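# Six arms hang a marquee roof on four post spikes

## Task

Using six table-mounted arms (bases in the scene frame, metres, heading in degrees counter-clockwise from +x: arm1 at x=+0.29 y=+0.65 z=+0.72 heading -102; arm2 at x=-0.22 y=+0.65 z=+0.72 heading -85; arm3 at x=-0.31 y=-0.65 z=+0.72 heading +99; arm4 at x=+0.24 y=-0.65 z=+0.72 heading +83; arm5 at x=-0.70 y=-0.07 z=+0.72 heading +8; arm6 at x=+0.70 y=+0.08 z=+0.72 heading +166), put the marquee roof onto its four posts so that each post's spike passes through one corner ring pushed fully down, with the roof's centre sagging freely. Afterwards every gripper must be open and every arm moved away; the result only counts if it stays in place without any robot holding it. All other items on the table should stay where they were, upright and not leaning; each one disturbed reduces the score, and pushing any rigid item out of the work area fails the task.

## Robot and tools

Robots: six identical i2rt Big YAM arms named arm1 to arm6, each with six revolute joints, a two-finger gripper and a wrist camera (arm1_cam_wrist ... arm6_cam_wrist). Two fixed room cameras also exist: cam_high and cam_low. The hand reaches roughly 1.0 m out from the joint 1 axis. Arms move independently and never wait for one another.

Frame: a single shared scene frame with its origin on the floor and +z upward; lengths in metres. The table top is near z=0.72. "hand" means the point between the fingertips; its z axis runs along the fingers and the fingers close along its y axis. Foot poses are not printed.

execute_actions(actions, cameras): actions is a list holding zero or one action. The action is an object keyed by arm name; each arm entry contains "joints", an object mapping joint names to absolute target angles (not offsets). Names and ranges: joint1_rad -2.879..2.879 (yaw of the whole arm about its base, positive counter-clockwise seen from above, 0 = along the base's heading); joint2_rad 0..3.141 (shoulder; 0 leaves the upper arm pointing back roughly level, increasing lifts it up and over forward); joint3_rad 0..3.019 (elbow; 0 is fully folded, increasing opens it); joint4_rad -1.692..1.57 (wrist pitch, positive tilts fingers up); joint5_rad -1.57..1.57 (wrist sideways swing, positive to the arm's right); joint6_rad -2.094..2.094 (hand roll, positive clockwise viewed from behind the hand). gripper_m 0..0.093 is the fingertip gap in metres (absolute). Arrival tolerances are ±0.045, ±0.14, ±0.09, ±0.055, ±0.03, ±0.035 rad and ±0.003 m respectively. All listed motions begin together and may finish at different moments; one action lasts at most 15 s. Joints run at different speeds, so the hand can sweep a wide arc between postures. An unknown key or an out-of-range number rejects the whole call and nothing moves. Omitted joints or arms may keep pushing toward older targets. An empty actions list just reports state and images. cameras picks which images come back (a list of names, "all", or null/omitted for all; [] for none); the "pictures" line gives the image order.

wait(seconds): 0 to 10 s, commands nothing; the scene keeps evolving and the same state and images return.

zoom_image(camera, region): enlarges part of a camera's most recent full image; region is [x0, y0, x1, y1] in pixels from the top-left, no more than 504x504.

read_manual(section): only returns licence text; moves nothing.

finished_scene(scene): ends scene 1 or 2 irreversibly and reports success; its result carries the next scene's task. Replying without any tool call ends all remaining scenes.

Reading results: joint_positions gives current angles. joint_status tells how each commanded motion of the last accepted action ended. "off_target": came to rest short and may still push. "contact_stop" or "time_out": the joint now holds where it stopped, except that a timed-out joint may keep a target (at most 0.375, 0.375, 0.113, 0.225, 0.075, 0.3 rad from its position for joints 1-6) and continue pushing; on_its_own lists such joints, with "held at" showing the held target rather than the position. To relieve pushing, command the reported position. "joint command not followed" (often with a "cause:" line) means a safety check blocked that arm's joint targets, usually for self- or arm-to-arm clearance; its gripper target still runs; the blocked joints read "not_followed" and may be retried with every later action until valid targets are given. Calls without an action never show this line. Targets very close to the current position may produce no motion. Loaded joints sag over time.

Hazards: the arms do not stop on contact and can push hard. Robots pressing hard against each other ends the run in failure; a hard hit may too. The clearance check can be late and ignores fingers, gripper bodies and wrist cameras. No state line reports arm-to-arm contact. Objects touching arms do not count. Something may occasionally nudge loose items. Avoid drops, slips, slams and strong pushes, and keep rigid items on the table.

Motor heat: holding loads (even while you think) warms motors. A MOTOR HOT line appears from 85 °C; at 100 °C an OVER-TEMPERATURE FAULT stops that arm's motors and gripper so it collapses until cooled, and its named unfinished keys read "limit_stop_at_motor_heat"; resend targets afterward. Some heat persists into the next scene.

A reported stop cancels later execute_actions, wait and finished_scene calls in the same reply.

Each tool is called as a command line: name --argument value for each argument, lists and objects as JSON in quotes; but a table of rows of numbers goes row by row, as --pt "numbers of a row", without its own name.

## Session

execute_actions --actions '[]' --cameras '["cam_low","cam_high"]'

Scene clock: 0.00 s.
arm1.joint_positions: joint1_rad=+0.258 joint2_rad=+0.417 joint3_rad=+0.552 joint4_rad=-1.237 joint5_rad=+0.217 joint6_rad=-0.412 gripper_m=+0.094
arm1.joint_status: not commanded
arm1.hand: x=+0.2553 y=+0.4584 z=+0.9211 quat_wxyz=(-0.037, -0.546, -0.798, +0.251) (m; scene frame)
arm2.joint_positions: joint1_rad=-0.361 joint2_rad=+0.522 joint3_rad=+0.415 joint4_rad=-0.996 joint5_rad=-0.259 joint6_rad=+0.286 gripper_m=+0.094
arm2.joint_status: not commanded
arm2.hand: x=-0.2270 y=+0.4312 z=+0.9335 quat_wxyz=(-0.257, -0.817, -0.511, +0.065) (m; scene frame)
arm3.joint_positions: joint1_rad=+0.116 joint2_rad=+0.348 joint3_rad=+0.653 joint4_rad=-1.390 joint5_rad=+0.306 joint6_rad=+0.486 gripper_m=+0.094
arm3.joint_status: not commanded
arm3.hand: x=-0.3126 y=-0.4785 z=+1.0129 quat_wxyz=(-0.228, +0.591, -0.756, -0.166) (m; scene frame)
arm4.joint_positions: joint1_rad=-0.189 joint2_rad=+0.467 joint3_rad=+0.495 joint4_rad=-1.083 joint5_rad=-0.160 joint6_rad=-0.561 gripper_m=+0.094
arm4.joint_status: not commanded
arm4.hand: x=+0.2710 y=-0.4344 z=+0.9631 quat_wxyz=(-0.209, +0.786, -0.558, -0.164) (m; scene frame)
arm5.joint_positions: joint1_rad=+0.399 joint2_rad=+0.394 joint3_rad=+0.613 joint4_rad=-1.290 joint5_rad=+0.102 joint6_rad=+0.265 gripper_m=+0.095
arm5.joint_status: not commanded
arm5.hand: x=-0.5345 y=+0.0181 z=+0.9891 quat_wxyz=(-0.252, +0.135, -0.957, -0.050) (m; scene frame)
arm6.joint_positions: joint1_rad=-0.299 joint2_rad=+0.483 joint3_rad=+0.456 joint4_rad=-1.058 joint5_rad=-0.284 joint6_rad=-0.187 gripper_m=+0.094
arm6.joint_status: not commanded
arm6.hand: x=+0.4955 y=+0.1491 z=+0.9723 quat_wxyz=(+0.044, +0.951, -0.138, -0.275) (m; scene frame)
pictures: cam_high, cam_low
Images, in order (width x height): cam_high 672x504, cam_low 672x504.

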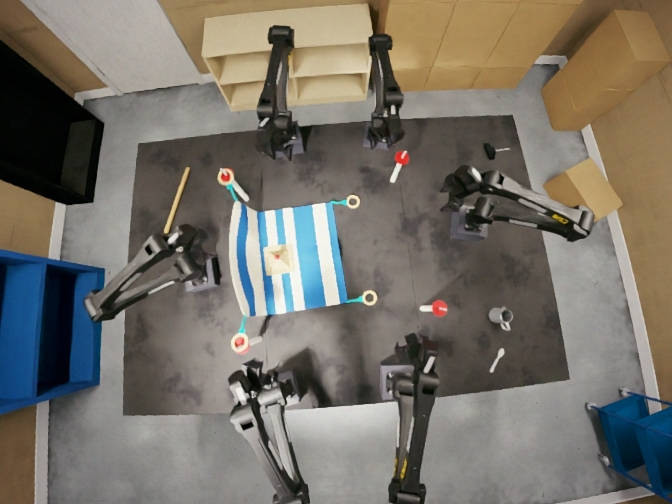

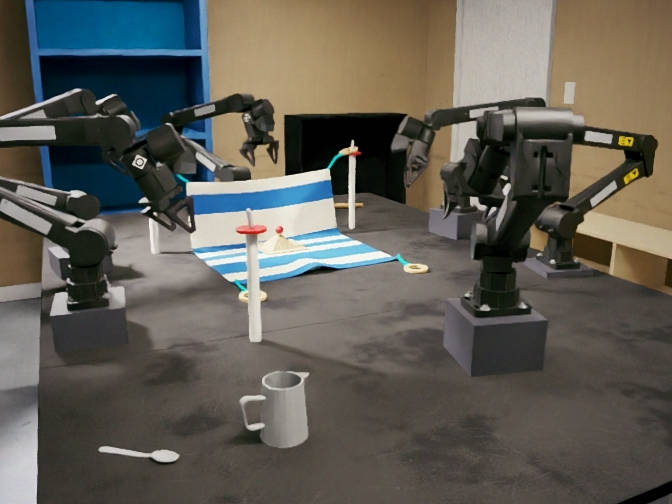

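execute_actions --actions '[{"arm4":{"joints":{"joint1_rad":0.307,"joint2_rad":1.661,"joint3_rad":1.0,"joint4_rad":-0.888,"joint5_rad":0,"joint6_rad":-1.39}},"arm1":{"joints":{"joint1_rad":-0.244,"joint2_rad":1.661,"joint3_rad":1.0,"joint4_rad":-0.888,"joint5_rad":0,"joint6_rad":1.03}}}]' --cameras '["arm1_cam_wrist","arm4_cam_wrist","cam_low"]'

Scene clock: 4.43 s.
arm1.joint_positions: joint1_rad=-0.246 joint2_rad=+1.658 joint3_rad=+0.990 joint4_rad=-0.886 joint5_rad=+0.002 joint6_rad=+1.018 gripper_m=+0.094
arm1.joint_status: all done
arm1.hand: x=+0.0871 y=+0.2748 z=+0.7593 quat_wxyz=(-0.006, -1.000, -0.029, +0.007) (m; scene frame)
arm2.joint_positions: joint1_rad=-0.361 joint2_rad=+0.522 joint3_rad=+0.415 joint4_rad=-0.996 joint5_rad=-0.259 joint6_rad=+0.286 gripper_m=+0.094
arm2.joint_status: not commanded
arm2.hand: x=-0.2270 y=+0.4312 z=+0.9335 quat_wxyz=(-0.257, -0.817, -0.511, +0.065) (m; scene frame)
arm3.joint_positions: joint1_rad=+0.116 joint2_rad=+0.348 joint3_rad=+0.653 joint4_rad=-1.390 joint5_rad=+0.306 joint6_rad=+0.486 gripper_m=+0.094
arm3.joint_status: not commanded
arm3.hand: x=-0.3126 y=-0.4785 z=+1.0129 quat_wxyz=(-0.228, +0.591, -0.756, -0.166) (m; scene frame)
arm4.joint_positions: joint1_rad=+0.300 joint2_rad=+1.668 joint3_rad=+0.983 joint4_rad=-0.895 joint5_rad=-0.003 joint6_rad=-1.382 gripper_m=+0.094
arm4.joint_status: all done
arm4.hand: x=+0.1482 y=-0.2404 z=+0.8160 quat_wxyz=(+0.005, +1.000, +0.016, +0.000) (m; scene frame)
arm5.joint_positions: joint1_rad=+0.399 joint2_rad=+0.394 joint3_rad=+0.613 joint4_rad=-1.290 joint5_rad=+0.102 joint6_rad=+0.265 gripper_m=+0.095
arm5.joint_status: not commanded
arm5.hand: x=-0.5345 y=+0.0181 z=+0.9891 quat_wxyz=(-0.252, +0.135, -0.957, -0.050) (m; scene frame)
arm6.joint_positions: joint1_rad=-0.299 joint2_rad=+0.483 joint3_rad=+0.456 joint4_rad=-1.058 joint5_rad=-0.284 joint6_rad=-0.187 gripper_m=+0.094
arm6.joint_status: not commanded
arm6.hand: x=+0.4955 y=+0.1491 z=+0.9723 quat_wxyz=(+0.044, +0.951, -0.138, -0.275) (m; scene frame)
pictures: arm1_cam_wrist, arm4_cam_wrist, cam_low
Images, in order (width x height): arm1_cam_wrist 672x504, arm4_cam_wrist 672x504, cam_low 672x504.

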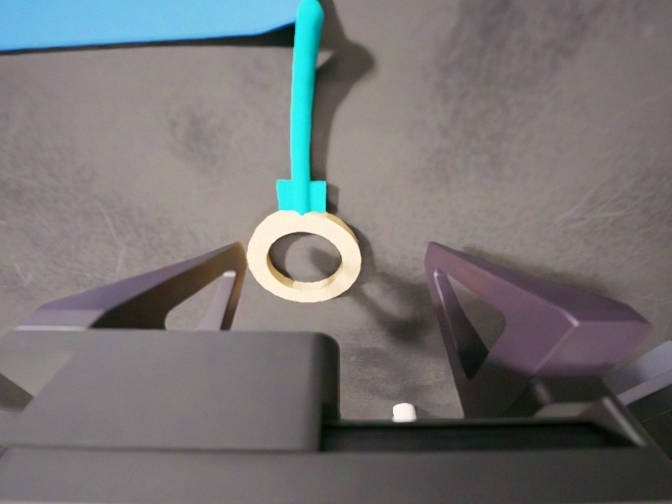

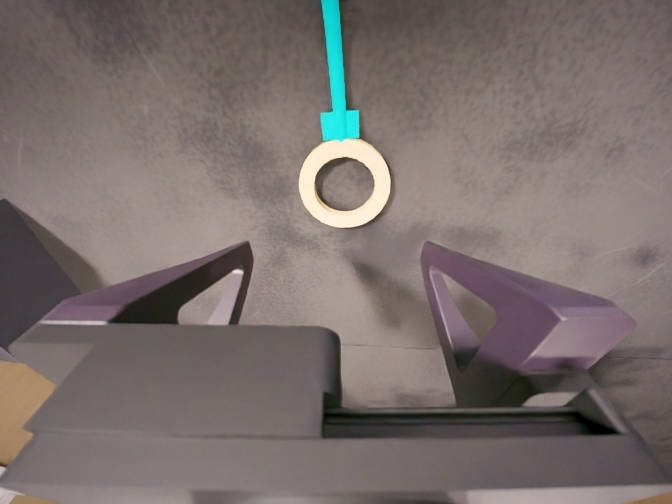

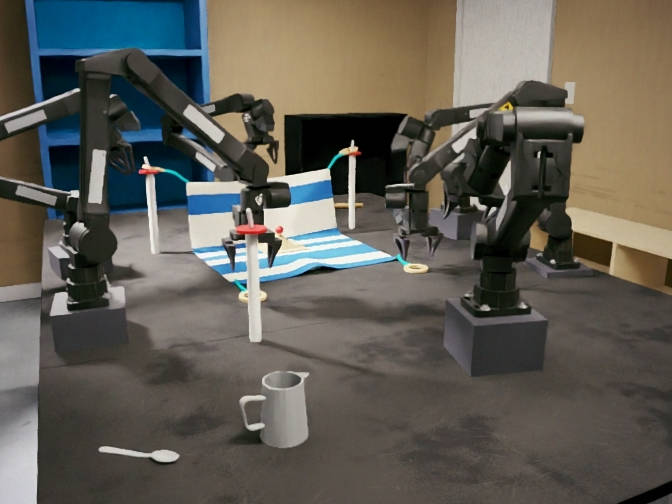

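execute_actions --actions '[{"arm4":{"joints":{"joint1_rad":0.315,"joint2_rad":1.825,"joint3_rad":0.975,"joint4_rad":-0.685}},"arm1":{"joints":{"joint1_rad":-0.186,"joint2_rad":1.735,"joint3_rad":1.02,"joint4_rad":-0.842,"joint6_rad":1.09}}}]' --cameras '["arm1_cam_wrist","arm4_cam_wrist"]'

Scene clock: 7.67 s.
arm1.joint_positions: joint1_rad=-0.185 joint2_rad=+1.720 joint3_rad=+0.994 joint4_rad=-0.849 joint5_rad=+0.002 joint6_rad=+1.079 gripper_m=+0.094
arm1.joint_status: all done
arm1.hand: x=+0.1087 y=+0.2598 z=+0.7353 quat_wxyz=(+0.003, -1.000, -0.029, +0.002) (m; scene frame)
arm2.joint_positions: joint1_rad=-0.361 joint2_rad=+0.522 joint3_rad=+0.415 joint4_rad=-0.996 joint5_rad=-0.259 joint6_rad=+0.286 gripper_m=+0.094
arm2.joint_status: not commanded
arm2.hand: x=-0.2270 y=+0.4312 z=+0.9335 quat_wxyz=(-0.257, -0.817, -0.511, +0.065) (m; scene frame)
arm3.joint_positions: joint1_rad=+0.116 joint2_rad=+0.348 joint3_rad=+0.653 joint4_rad=-1.390 joint5_rad=+0.306 joint6_rad=+0.486 gripper_m=+0.094
arm3.joint_status: not commanded
arm3.hand: x=-0.3126 y=-0.4785 z=+1.0129 quat_wxyz=(-0.228, +0.591, -0.756, -0.166) (m; scene frame)
arm4.joint_positions: joint1_rad=+0.300 joint2_rad=+1.842 joint3_rad=+0.967 joint4_rad=-0.702 joint5_rad=-0.002 joint6_rad=-1.383 gripper_m=+0.094
arm4.joint_status: all done
arm4.hand: x=+0.1457 y=-0.2284 z=+0.7410 quat_wxyz=(+0.003, +1.000, +0.016, +0.000) (m; scene frame)
arm5.joint_positions: joint1_rad=+0.399 joint2_rad=+0.394 joint3_rad=+0.613 joint4_rad=-1.290 joint5_rad=+0.102 joint6_rad=+0.265 gripper_m=+0.095
arm5.joint_status: not commanded
arm5.hand: x=-0.5345 y=+0.0181 z=+0.9891 quat_wxyz=(-0.252, +0.135, -0.957, -0.050) (m; scene frame)
arm6.joint_positions: joint1_rad=-0.299 joint2_rad=+0.483 joint3_rad=+0.456 joint4_rad=-1.058 joint5_rad=-0.284 joint6_rad=-0.187 gripper_m=+0.094
arm6.joint_status: not commanded
arm6.hand: x=+0.4955 y=+0.1491 z=+0.9723 quat_wxyz=(+0.044, +0.951, -0.138, -0.275) (m; scene frame)
pictures: arm1_cam_wrist, arm4_cam_wrist
Images, in order (width x height): arm1_cam_wrist 672x504, arm4_cam_wrist 672x504.

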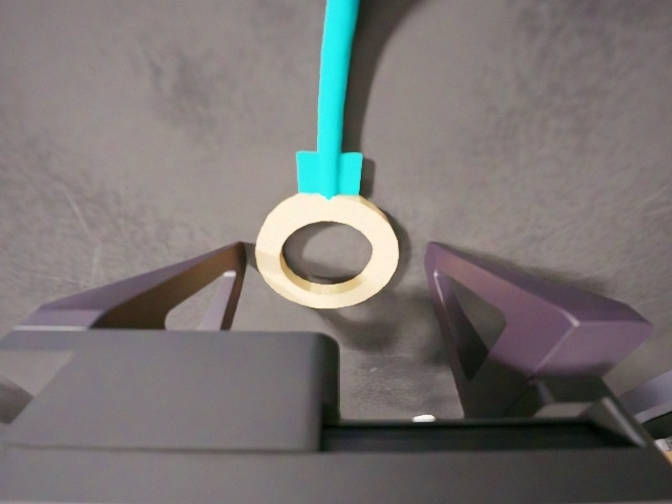

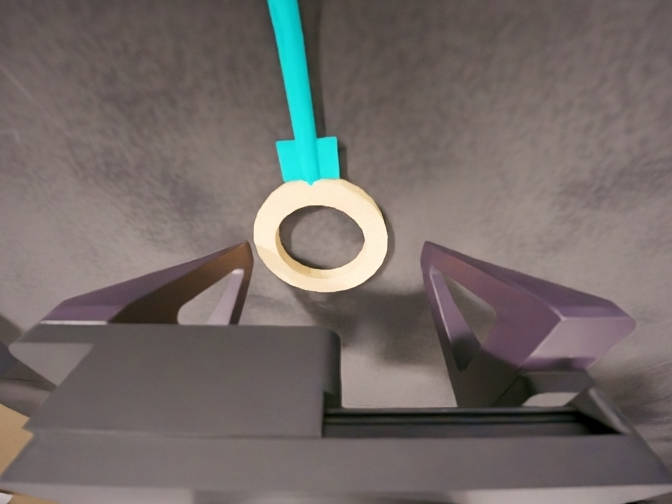

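execute_actions --actions '[{"arm4":{"joints":{"joint3_rad":0.945,"joint4_rad":-0.67}},"arm1":{"joints":{"gripper_m":0.03}}}]' --cameras '["arm1_cam_wrist","arm4_cam_wrist"]'

execute_actions --actions '[{"arm4":{"joints":{"gripper_m":0.03}}}]' --cameras '["arm4_cam_wrist"]'

Scene clock: 9.47 s.
arm1.joint_positions: joint1_rad=-0.185 joint2_rad=+1.720 joint3_rad=+0.994 joint4_rad=-0.849 joint5_rad=+0.001 joint6_rad=+1.080 gripper_m=+0.068
arm1.joint_status: gripper_m off_target (ended at +0.068, target +0.030)
arm1.hand: x=+0.1088 y=+0.2598 z=+0.7353 quat_wxyz=(+0.003, -1.000, -0.029, +0.002) (m; scene frame)
arm2.joint_positions: joint1_rad=-0.361 joint2_rad=+0.522 joint3_rad=+0.415 joint4_rad=-0.996 joint5_rad=-0.259 joint6_rad=+0.286 gripper_m=+0.094
arm2.joint_status: not commanded
arm2.hand: x=-0.2270 y=+0.4312 z=+0.9335 quat_wxyz=(-0.257, -0.817, -0.511, +0.065) (m; scene frame)
arm3.joint_positions: joint1_rad=+0.116 joint2_rad=+0.348 joint3_rad=+0.653 joint4_rad=-1.390 joint5_rad=+0.306 joint6_rad=+0.486 gripper_m=+0.094
arm3.joint_status: not commanded
arm3.hand: x=-0.3126 y=-0.4785 z=+1.0129 quat_wxyz=(-0.228, +0.591, -0.756, -0.166) (m; scene frame)
arm4.joint_positions: joint1_rad=+0.300 joint2_rad=+1.837 joint3_rad=+0.948 joint4_rad=-0.685 joint5_rad=-0.002 joint6_rad=-1.383 gripper_m=+0.094
arm4.joint_status: all done
arm4.hand: x=+0.1467 y=-0.2338 z=+0.7382 quat_wxyz=(+0.002, +1.000, +0.017, +0.000) (m; scene frame)
arm5.joint_positions: joint1_rad=+0.399 joint2_rad=+0.394 joint3_rad=+0.613 joint4_rad=-1.290 joint5_rad=+0.102 joint6_rad=+0.265 gripper_m=+0.095
arm5.joint_status: not commanded
arm5.hand: x=-0.5345 y=+0.0181 z=+0.9891 quat_wxyz=(-0.252, +0.135, -0.957, -0.050) (m; scene frame)
arm6.joint_positions: joint1_rad=-0.299 joint2_rad=+0.483 joint3_rad=+0.456 joint4_rad=-1.058 joint5_rad=-0.284 joint6_rad=-0.187 gripper_m=+0.094
arm6.joint_status: not commanded
arm6.hand: x=+0.4955 y=+0.1491 z=+0.9723 quat_wxyz=(+0.044, +0.951, -0.138, -0.275) (m; scene frame)
pictures: arm1_cam_wrist, arm4_cam_wrist
Images, in order (width x height): arm1_cam_wrist 672x504, arm4_cam_wrist 672x504.

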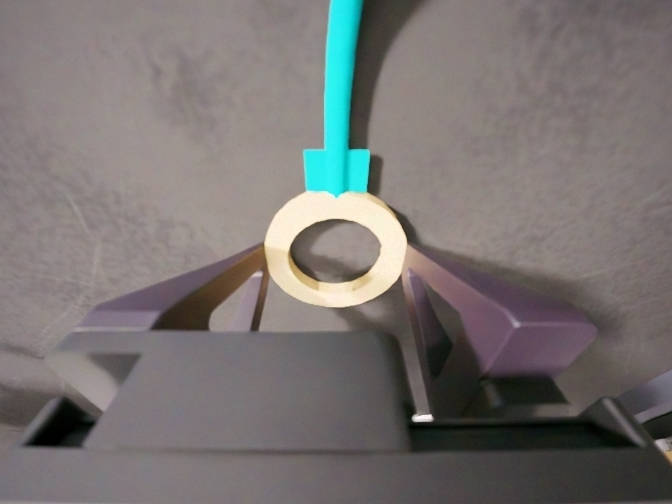

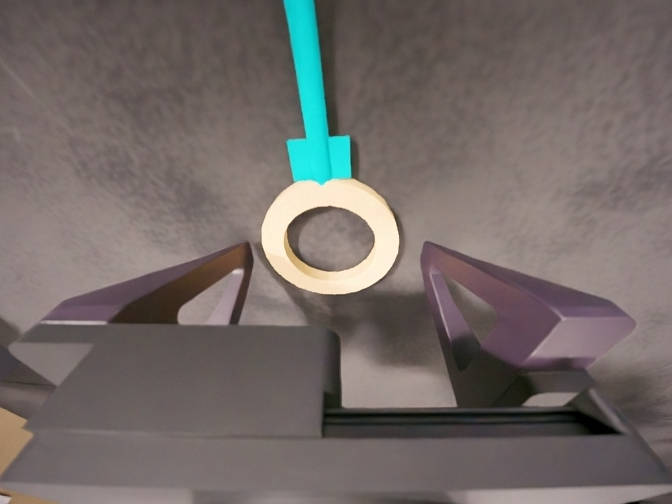

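Scene clock: 10.10 s.
arm1.joint_positions: joint1_rad=-0.185 joint2_rad=+1.720 joint3_rad=+0.994 joint4_rad=-0.849 joint5_rad=+0.001 joint6_rad=+1.080 gripper_m=+0.068
arm1.joint_status: not commanded
arm1.hand: x=+0.1088 y=+0.2598 z=+0.7353 quat_wxyz=(+0.003, -1.000, -0.029, +0.002) (m; scene frame)
arm2.joint_positions: joint1_rad=-0.361 joint2_rad=+0.522 joint3_rad=+0.415 joint4_rad=-0.996 joint5_rad=-0.259 joint6_rad=+0.286 gripper_m=+0.094
arm2.joint_status: not commanded
arm2.hand: x=-0.2270 y=+0.4312 z=+0.9335 quat_wxyz=(-0.257, -0.817, -0.511, +0.065) (m; scene frame)
arm3.joint_positions: joint1_rad=+0.116 joint2_rad=+0.348 joint3_rad=+0.653 joint4_rad=-1.390 joint5_rad=+0.306 joint6_rad=+0.486 gripper_m=+0.094
arm3.joint_status: not commanded
arm3.hand: x=-0.3126 y=-0.4785 z=+1.0129 quat_wxyz=(-0.228, +0.591, -0.756, -0.166) (m; scene frame)
arm4.joint_positions: joint1_rad=+0.300 joint2_rad=+1.837 joint3_rad=+0.948 joint4_rad=-0.685 joint5_rad=-0.002 joint6_rad=-1.383 gripper_m=+0.067
arm4.joint_status: gripper_m off_target (ended at +0.067, target +0.030)
arm4.hand: x=+0.1467 y=-0.2338 z=+0.7382 quat_wxyz=(+0.002, +1.000, +0.017, +0.000) (m; scene frame)
arm5.joint_positions: joint1_rad=+0.399 joint2_rad=+0.394 joint3_rad=+0.613 joint4_rad=-1.290 joint5_rad=+0.102 joint6_rad=+0.265 gripper_m=+0.095
arm5.joint_status: not commanded
arm5.hand: x=-0.5345 y=+0.0181 z=+0.9891 quat_wxyz=(-0.252, +0.135, -0.957, -0.050) (m; scene frame)
arm6.joint_positions: joint1_rad=-0.299 joint2_rad=+0.483 joint3_rad=+0.456 joint4_rad=-1.058 joint5_rad=-0.284 joint6_rad=-0.187 gripper_m=+0.094
arm6.joint_status: not commanded
arm6.hand: x=+0.4955 y=+0.1491 z=+0.9723 quat_wxyz=(+0.044, +0.951, -0.138, -0.275) (m; scene frame)
pictures: arm4_cam_wrist
Images, in order (width x height): arm4_cam_wrist 672x504.

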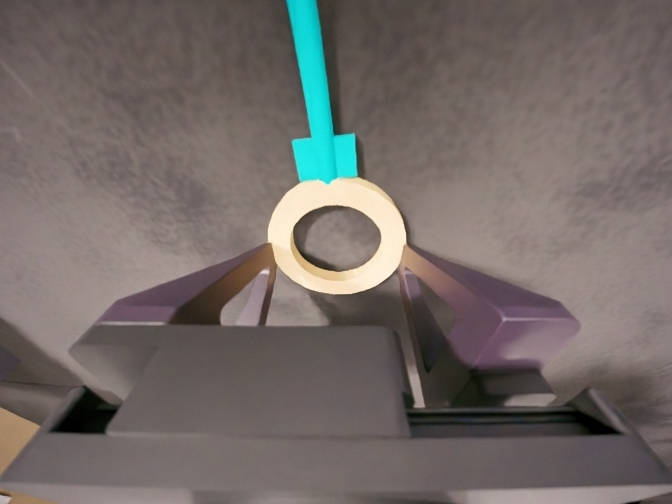

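execute_actions --actions '[{"arm4":{"joints":{"joint2_rad":1.427,"joint3_rad":1.43,"joint4_rad":-1.56}},"arm1":{"joints":{"joint2_rad":1.434,"joint3_rad":1.58,"joint4_rad":-1.69}}}]' --cameras '["arm1_cam_wrist","arm4_cam_wrist","cam_high","cam_low"]'

Scene clock: 12.93 s.
arm1.joint_positions: joint1_rad=-0.185 joint2_rad=+1.438 joint3_rad=+1.548 joint4_rad=-1.669 joint5_rad=+0.001 joint6_rad=+1.080 gripper_m=+0.068
arm1.joint_status: all done
joint sent to its limit — the command would take arm1.joint4_rad past its lower limit, so that joint was sent only as far as its limit.
arm1.hand: x=+0.1140 y=+0.2671 z=+1.0503 quat_wxyz=(-0.003, -1.000, -0.029, +0.005) (m; scene frame)
arm2.joint_positions: joint1_rad=-0.361 joint2_rad=+0.522 joint3_rad=+0.415 joint4_rad=-0.996 joint5_rad=-0.259 joint6_rad=+0.286 gripper_m=+0.094
arm2.joint_status: not commanded
arm2.hand: x=-0.2270 y=+0.4312 z=+0.9335 quat_wxyz=(-0.257, -0.817, -0.511, +0.065) (m; scene frame)
arm3.joint_positions: joint1_rad=+0.116 joint2_rad=+0.348 joint3_rad=+0.653 joint4_rad=-1.390 joint5_rad=+0.306 joint6_rad=+0.486 gripper_m=+0.094
arm3.joint_status: not commanded
arm3.hand: x=-0.3126 y=-0.4785 z=+1.0129 quat_wxyz=(-0.228, +0.591, -0.756, -0.166) (m; scene frame)
arm4.joint_positions: joint1_rad=+0.300 joint2_rad=+1.441 joint3_rad=+1.414 joint4_rad=-1.542 joint5_rad=-0.002 joint6_rad=-1.384 gripper_m=+0.067
arm4.joint_status: all done
arm4.hand: x=+0.1471 y=-0.2380 z=+1.0613 quat_wxyz=(+0.000, +1.000, +0.017, -0.001) (m; scene frame)
arm5.joint_positions: joint1_rad=+0.399 joint2_rad=+0.394 joint3_rad=+0.613 joint4_rad=-1.290 joint5_rad=+0.102 joint6_rad=+0.265 gripper_m=+0.095
arm5.joint_status: not commanded
arm5.hand: x=-0.5345 y=+0.0181 z=+0.9891 quat_wxyz=(-0.252, +0.135, -0.957, -0.050) (m; scene frame)
arm6.joint_positions: joint1_rad=-0.299 joint2_rad=+0.483 joint3_rad=+0.456 joint4_rad=-1.058 joint5_rad=-0.284 joint6_rad=-0.187 gripper_m=+0.094
arm6.joint_status: not commanded
arm6.hand: x=+0.4955 y=+0.1491 z=+0.9723 quat_wxyz=(+0.044, +0.951, -0.138, -0.275) (m; scene frame)
pictures: arm1_cam_wrist, arm4_cam_wrist, cam_high, cam_low
Images, in order (width x height): arm1_cam_wrist 672x504, arm4_cam_wrist 672x504, cam_high 672x504, cam_low 672x504.

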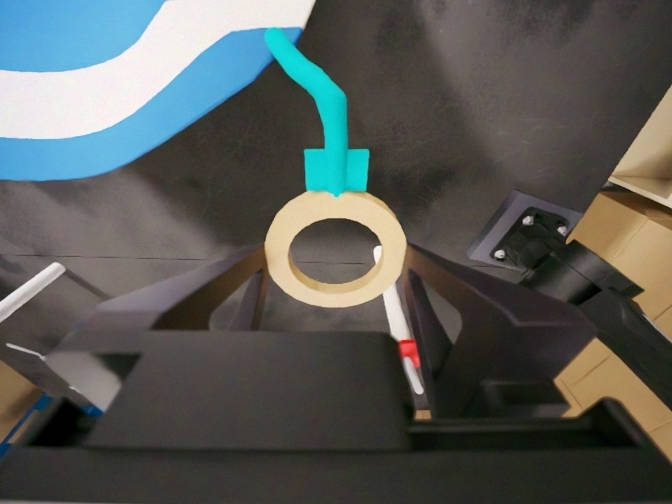

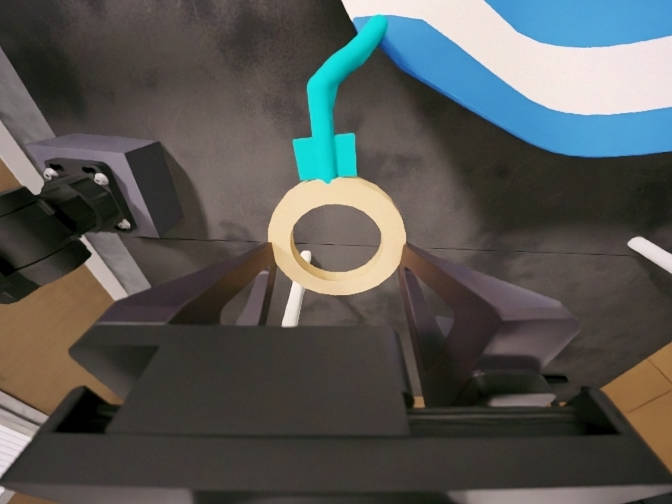

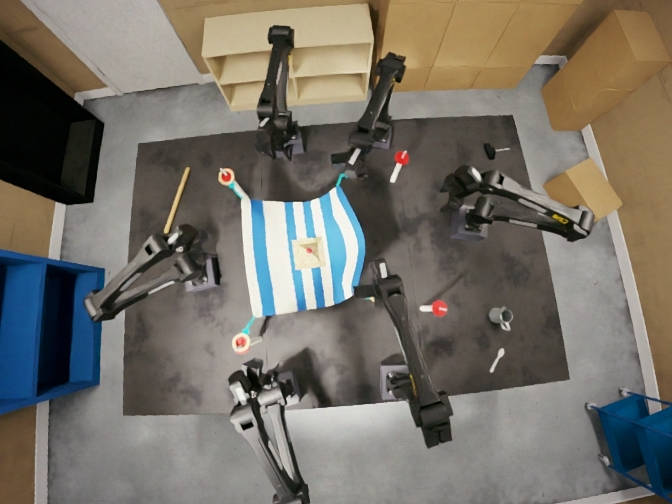

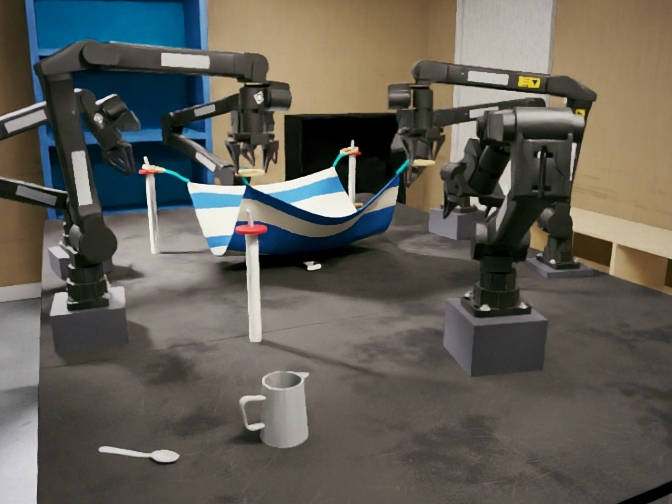

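execute_actions --actions '[{"arm4":{"joints":{"joint1_rad":-0.337,"joint2_rad":1.30,"joint3_rad":1.315,"joint4_rad":-1.57,"joint6_rad":-1.53}},"arm1":{"joints":{"joint1_rad":0.278,"joint2_rad":1.15,"joint3_rad":1.29,"joint4_rad":-1.69,"joint6_rad":1.08}}}]' --cameras '["arm1_cam_wrist","arm4_cam_wrist","cam_high","cam_low"]'

Scene clock: 16.17 s.
arm1.joint_positions: joint1_rad=+0.277 joint2_rad=+1.143 joint3_rad=+1.302 joint4_rad=-1.673 joint5_rad=+0.000 joint6_rad=+1.080 gripper_m=+0.068
arm1.joint_status: all done
joint sent to its limit — the command would take arm1.joint4_rad past its lower limit, so that joint was sent only as far as its limit.
arm1.hand: x=+0.3003 y=+0.3318 z=+1.0570 quat_wxyz=(-0.025, -0.966, -0.257, +0.009) (m; scene frame)
arm2.joint_positions: joint1_rad=-0.361 joint2_rad=+0.522 joint3_rad=+0.415 joint4_rad=-0.996 joint5_rad=-0.259 joint6_rad=+0.286 gripper_m=+0.094
arm2.joint_status: not commanded
arm2.hand: x=-0.2270 y=+0.4312 z=+0.9335 quat_wxyz=(-0.257, -0.817, -0.511, +0.065) (m; scene frame)
arm3.joint_positions: joint1_rad=+0.116 joint2_rad=+0.348 joint3_rad=+0.653 joint4_rad=-1.390 joint5_rad=+0.306 joint6_rad=+0.486 gripper_m=+0.094
arm3.joint_status: not commanded
arm3.hand: x=-0.3126 y=-0.4785 z=+1.0129 quat_wxyz=(-0.228, +0.591, -0.756, -0.166) (m; scene frame)
arm4.joint_positions: joint1_rad=-0.324 joint2_rad=+1.304 joint3_rad=+1.308 joint4_rad=-1.555 joint5_rad=-0.002 joint6_rad=-1.519 gripper_m=+0.067
arm4.joint_status: all done
arm4.hand: x=+0.3866 y=-0.3057 z=+1.0725 quat_wxyz=(-0.010, +0.974, -0.225, +0.001) (m; scene frame)
arm5.joint_positions: joint1_rad=+0.399 joint2_rad=+0.394 joint3_rad=+0.613 joint4_rad=-1.290 joint5_rad=+0.102 joint6_rad=+0.265 gripper_m=+0.095
arm5.joint_status: not commanded
arm5.hand: x=-0.5345 y=+0.0181 z=+0.9891 quat_wxyz=(-0.252, +0.135, -0.957, -0.050) (m; scene frame)
arm6.joint_positions: joint1_rad=-0.299 joint2_rad=+0.483 joint3_rad=+0.456 joint4_rad=-1.058 joint5_rad=-0.284 joint6_rad=-0.187 gripper_m=+0.094
arm6.joint_status: not commanded
arm6.hand: x=+0.4955 y=+0.1491 z=+0.9723 quat_wxyz=(+0.044, +0.951, -0.138, -0.275) (m; scene frame)
pictures: arm1_cam_wrist, arm4_cam_wrist, cam_high, cam_low
Images, in order (width x height): arm1_cam_wrist 672x504, arm4_cam_wrist 672x504, cam_high 672x504, cam_low 672x504.

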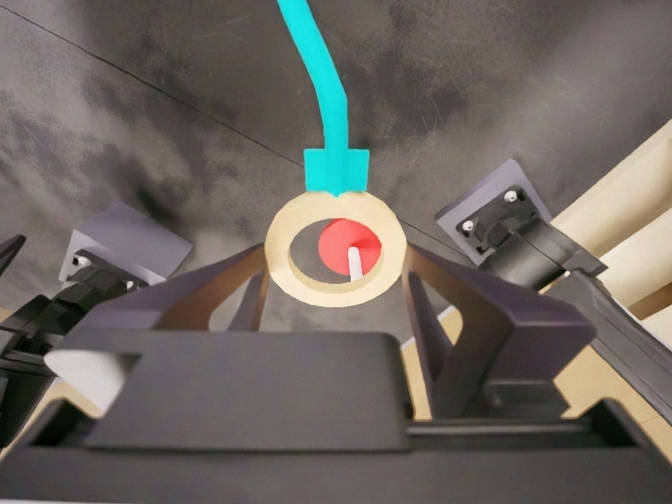

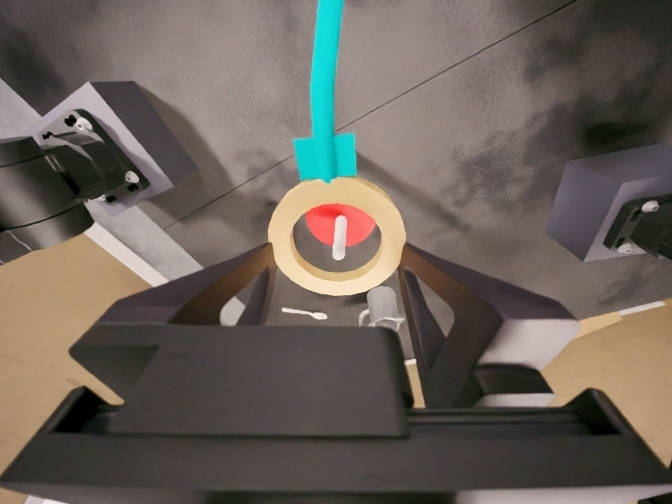

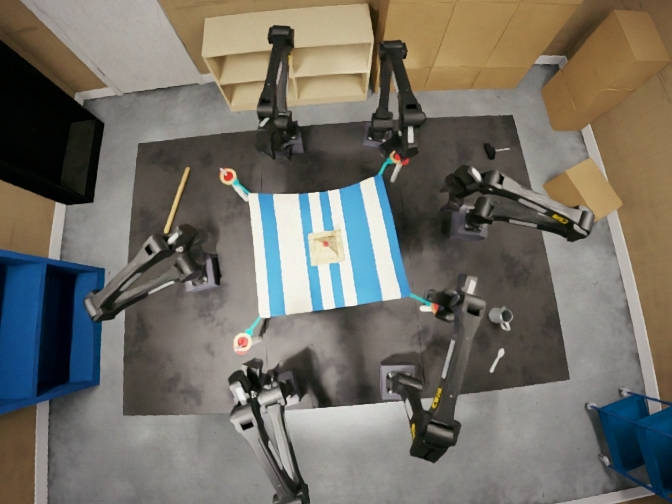

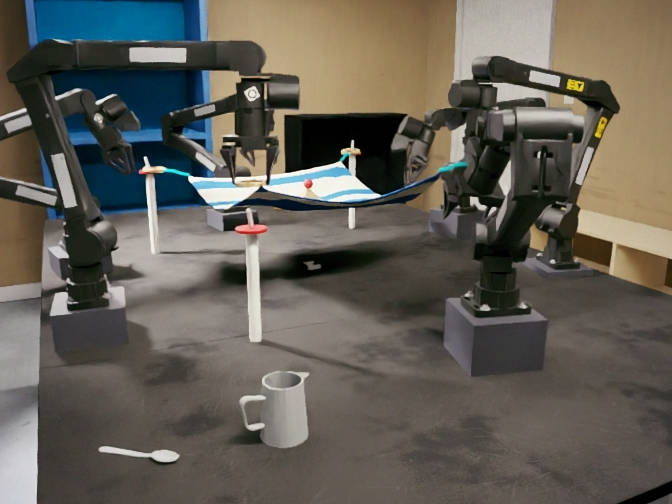

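execute_actions --actions '[{"arm4":{"joints":{"joint1_rad":-0.43,"joint2_rad":1.315,"joint3_rad":1.24,"joint4_rad":-1.49,"joint6_rad":-1.62}},"arm1":{"joints":{"joint1_rad":0.441,"joint2_rad":1.055,"joint3_rad":1.145,"joint4_rad":-1.66,"joint6_rad":1.245}}}]' --cameras '["arm1_cam_wrist","arm4_cam_wrist","cam_low"]'

Scene clock: 19.77 s.
arm1.joint_positions: joint1_rad=+0.443 joint2_rad=+1.057 joint3_rad=+1.159 joint4_rad=-1.659 joint5_rad=+0.003 joint6_rad=+1.227 gripper_m=+0.068
arm1.joint_status: all done
arm1.hand: x=+0.3443 y=+0.3761 z=+1.0254 quat_wxyz=(-0.005, -0.964, -0.266, +0.004) (m; scene frame)
arm2.joint_positions: joint1_rad=-0.361 joint2_rad=+0.522 joint3_rad=+0.415 joint4_rad=-0.996 joint5_rad=-0.259 joint6_rad=+0.286 gripper_m=+0.094
arm2.joint_status: not commanded
arm2.hand: x=-0.2270 y=+0.4312 z=+0.9335 quat_wxyz=(-0.257, -0.817, -0.511, +0.065) (m; scene frame)
arm3.joint_positions: joint1_rad=+0.116 joint2_rad=+0.348 joint3_rad=+0.653 joint4_rad=-1.390 joint5_rad=+0.306 joint6_rad=+0.486 gripper_m=+0.094
arm3.joint_status: not commanded
arm3.hand: x=-0.3126 y=-0.4785 z=+1.0129 quat_wxyz=(-0.228, +0.591, -0.756, -0.166) (m; scene frame)
arm4.joint_positions: joint1_rad=-0.419 joint2_rad=+1.323 joint3_rad=+1.230 joint4_rad=-1.502 joint5_rad=-0.007 joint6_rad=-1.603 gripper_m=+0.067
arm4.joint_status: all done
arm4.hand: x=+0.4153 y=-0.3254 z=+1.0362 quat_wxyz=(+0.010, +0.973, -0.231, -0.006) (m; scene frame)
arm5.joint_positions: joint1_rad=+0.399 joint2_rad=+0.394 joint3_rad=+0.613 joint4_rad=-1.290 joint5_rad=+0.102 joint6_rad=+0.265 gripper_m=+0.095
arm5.joint_status: not commanded
arm5.hand: x=-0.5345 y=+0.0181 z=+0.9891 quat_wxyz=(-0.252, +0.135, -0.957, -0.050) (m; scene frame)
arm6.joint_positions: joint1_rad=-0.299 joint2_rad=+0.483 joint3_rad=+0.456 joint4_rad=-1.058 joint5_rad=-0.284 joint6_rad=-0.187 gripper_m=+0.094
arm6.joint_status: not commanded
arm6.hand: x=+0.4955 y=+0.1491 z=+0.9723 quat_wxyz=(+0.044, +0.951, -0.138, -0.275) (m; scene frame)
pictures: arm1_cam_wrist, arm4_cam_wrist, cam_low
Images, in order (width x height): arm1_cam_wrist 672x504, arm4_cam_wrist 672x504, cam_low 672x504.

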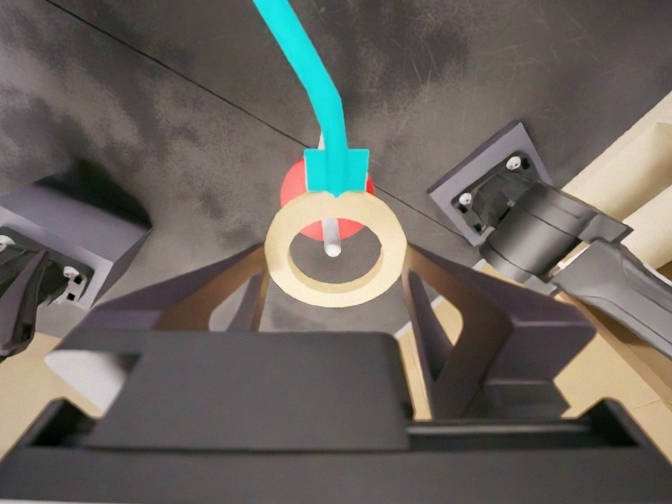

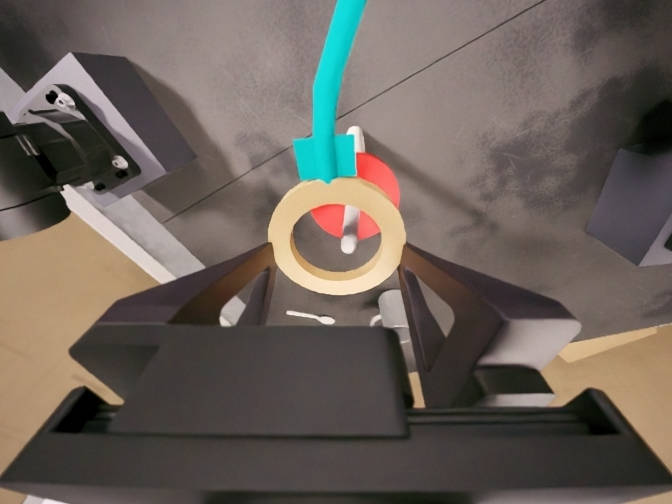

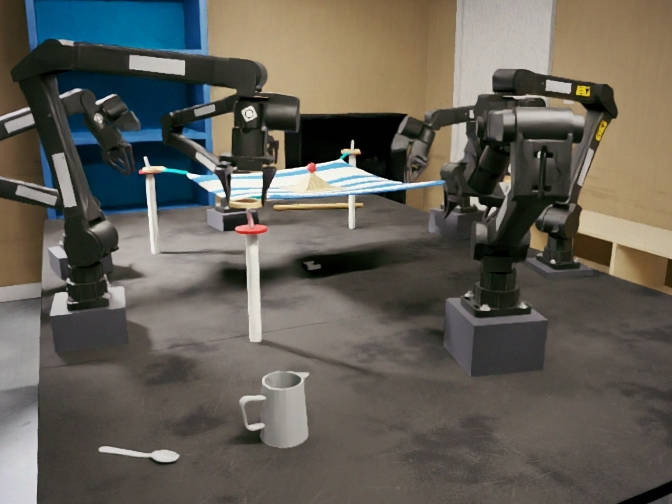

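execute_actions --actions '[{"arm4":{"joints":{"joint2_rad":1.327,"joint3_rad":1.16,"joint4_rad":-1.395}},"arm1":{"joints":{"joint2_rad":1.051,"joint3_rad":1.063,"joint4_rad":-1.583}}}]' --cameras '["arm1_cam_wrist","arm4_cam_wrist","cam_low"]'

Scene clock: 21.70 s.
arm1.joint_positions: joint1_rad=+0.443 joint2_rad=+1.056 joint3_rad=+1.073 joint4_rad=-1.582 joint5_rad=+0.004 joint6_rad=+1.228 gripper_m=+0.068
arm1.joint_status: all done
arm1.hand: x=+0.3440 y=+0.3765 z=+0.9929 quat_wxyz=(-0.001, -0.964, -0.266, +0.004) (m; scene frame)
arm2.joint_positions: joint1_rad=-0.361 joint2_rad=+0.522 joint3_rad=+0.415 joint4_rad=-0.996 joint5_rad=-0.259 joint6_rad=+0.286 gripper_m=+0.094
arm2.joint_status: not commanded
arm2.hand: x=-0.2270 y=+0.4312 z=+0.9335 quat_wxyz=(-0.257, -0.817, -0.511, +0.065) (m; scene frame)
arm3.joint_positions: joint1_rad=+0.116 joint2_rad=+0.348 joint3_rad=+0.653 joint4_rad=-1.390 joint5_rad=+0.306 joint6_rad=+0.486 gripper_m=+0.094
arm3.joint_status: not commanded
arm3.hand: x=-0.3126 y=-0.4785 z=+1.0129 quat_wxyz=(-0.228, +0.591, -0.756, -0.166) (m; scene frame)
arm4.joint_positions: joint1_rad=-0.419 joint2_rad=+1.332 joint3_rad=+1.151 joint4_rad=-1.406 joint5_rad=-0.007 joint6_rad=-1.604 gripper_m=+0.067
arm4.joint_status: all done
arm4.hand: x=+0.4158 y=-0.3245 z=+1.0031 quat_wxyz=(+0.007, +0.973, -0.230, -0.005) (m; scene frame)
arm5.joint_positions: joint1_rad=+0.399 joint2_rad=+0.394 joint3_rad=+0.613 joint4_rad=-1.290 joint5_rad=+0.102 joint6_rad=+0.265 gripper_m=+0.095
arm5.joint_status: not commanded
arm5.hand: x=-0.5345 y=+0.0181 z=+0.9891 quat_wxyz=(-0.252, +0.135, -0.957, -0.050) (m; scene frame)
arm6.joint_positions: joint1_rad=-0.299 joint2_rad=+0.483 joint3_rad=+0.456 joint4_rad=-1.058 joint5_rad=-0.284 joint6_rad=-0.187 gripper_m=+0.094
arm6.joint_status: not commanded
arm6.hand: x=+0.4955 y=+0.1491 z=+0.9723 quat_wxyz=(+0.044, +0.951, -0.138, -0.275) (m; scene frame)
pictures: arm1_cam_wrist, arm4_cam_wrist, cam_low
Images, in order (width x height): arm1_cam_wrist 672x504, arm4_cam_wrist 672x504, cam_low 672x504.

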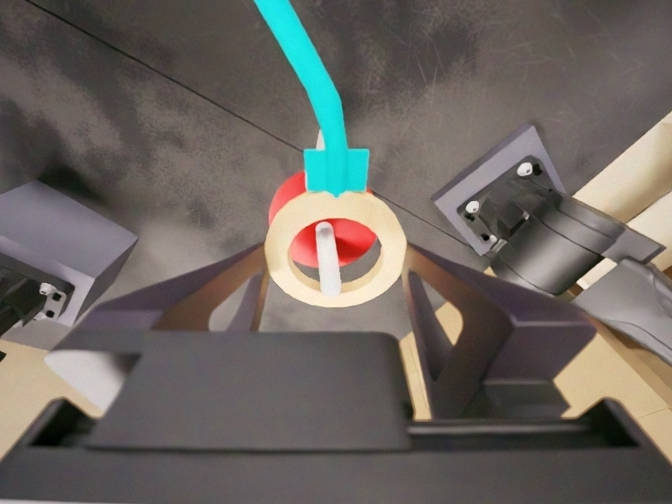

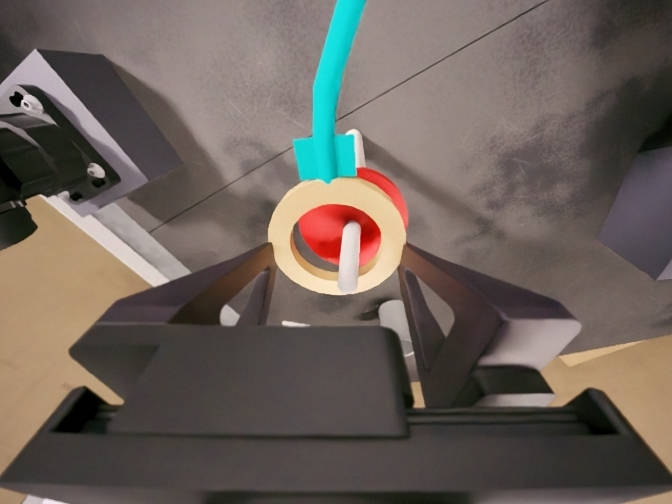

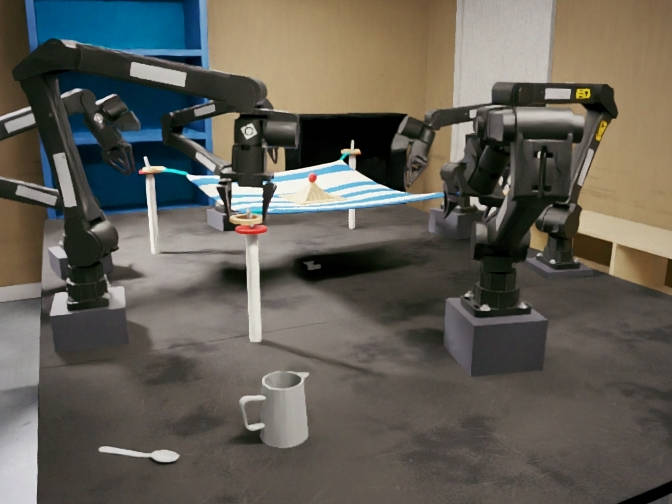

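Spikes are through. Lower ~1.5 cm more.

execute_actions --actions '[{"arm4":{"joints":{"joint2_rad":1.333,"joint3_rad":1.12,"joint4_rad":-1.35}},"arm1":{"joints":{"joint2_rad":1.051,"joint3_rad":1.02,"joint4_rad":-1.54}}}]' --cameras '["arm1_cam_wrist","arm4_cam_wrist","cam_low"]'

Scene clock: 22.80 s.
arm1.joint_positions: joint1_rad=+0.443 joint2_rad=+1.056 joint3_rad=+1.032 joint4_rad=-1.539 joint5_rad=+0.004 joint6_rad=+1.228 gripper_m=+0.068
arm1.joint_status: all done
arm1.hand: x=+0.3440 y=+0.3763 z=+0.9775 quat_wxyz=(-0.002, -0.964, -0.266, +0.004) (m; scene frame)
arm2.joint_positions: joint1_rad=-0.361 joint2_rad=+0.522 joint3_rad=+0.415 joint4_rad=-0.996 joint5_rad=-0.259 joint6_rad=+0.286 gripper_m=+0.094
arm2.joint_status: not commanded
arm2.hand: x=-0.2270 y=+0.4312 z=+0.9335 quat_wxyz=(-0.257, -0.817, -0.511, +0.065) (m; scene frame)
arm3.joint_positions: joint1_rad=+0.116 joint2_rad=+0.348 joint3_rad=+0.653 joint4_rad=-1.390 joint5_rad=+0.306 joint6_rad=+0.486 gripper_m=+0.094
arm3.joint_status: not commanded
arm3.hand: x=-0.3126 y=-0.4785 z=+1.0129 quat_wxyz=(-0.228, +0.591, -0.756, -0.166) (m; scene frame)
arm4.joint_positions: joint1_rad=-0.419 joint2_rad=+1.334 joint3_rad=+1.114 joint4_rad=-1.361 joint5_rad=-0.007 joint6_rad=-1.604 gripper_m=+0.067
arm4.joint_status: all done
arm4.hand: x=+0.4154 y=-0.3253 z=+0.9887 quat_wxyz=(+0.004, +0.973, -0.230, -0.004) (m; scene frame)
arm5.joint_positions: joint1_rad=+0.399 joint2_rad=+0.394 joint3_rad=+0.613 joint4_rad=-1.290 joint5_rad=+0.102 joint6_rad=+0.265 gripper_m=+0.095
arm5.joint_status: not commanded
arm5.hand: x=-0.5345 y=+0.0181 z=+0.9891 quat_wxyz=(-0.252, +0.135, -0.957, -0.050) (m; scene frame)
arm6.joint_positions: joint1_rad=-0.299 joint2_rad=+0.483 joint3_rad=+0.456 joint4_rad=-1.058 joint5_rad=-0.284 joint6_rad=-0.187 gripper_m=+0.094
arm6.joint_status: not commanded
arm6.hand: x=+0.4955 y=+0.1491 z=+0.9723 quat_wxyz=(+0.044, +0.951, -0.138, -0.275) (m; scene frame)
pictures: arm1_cam_wrist, arm4_cam_wrist, cam_low
Images, in order (width x height): arm1_cam_wrist 672x504, arm4_cam_wrist 672x504, cam_low 672x504.

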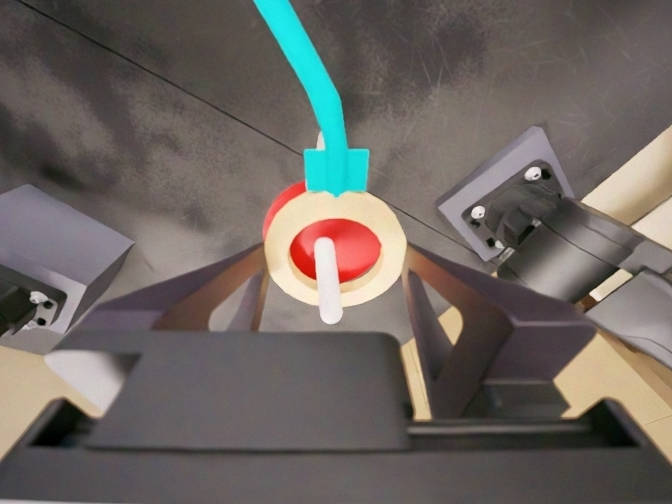

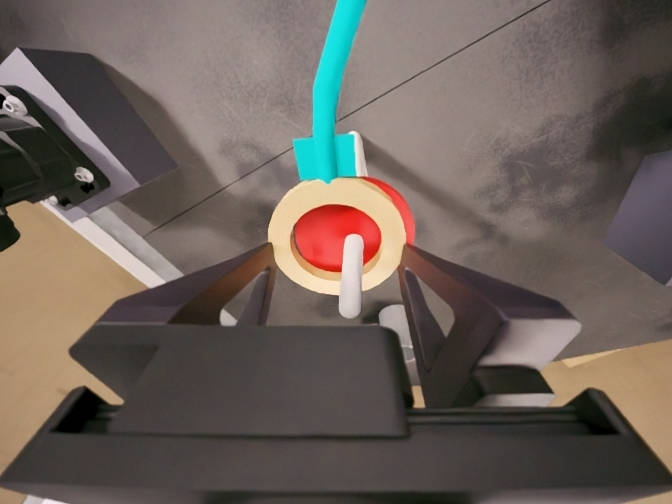

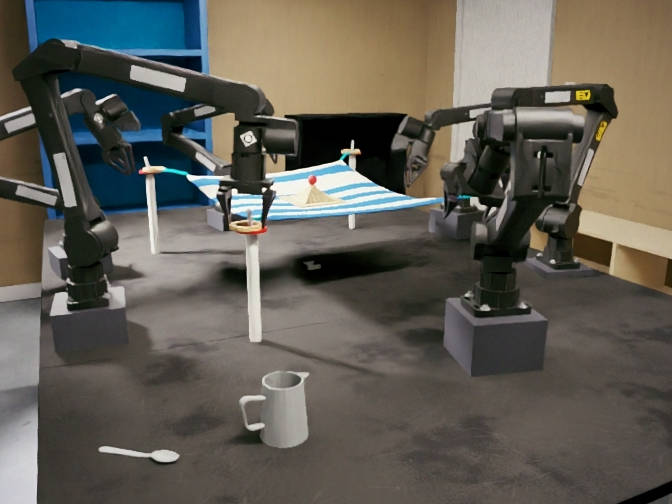

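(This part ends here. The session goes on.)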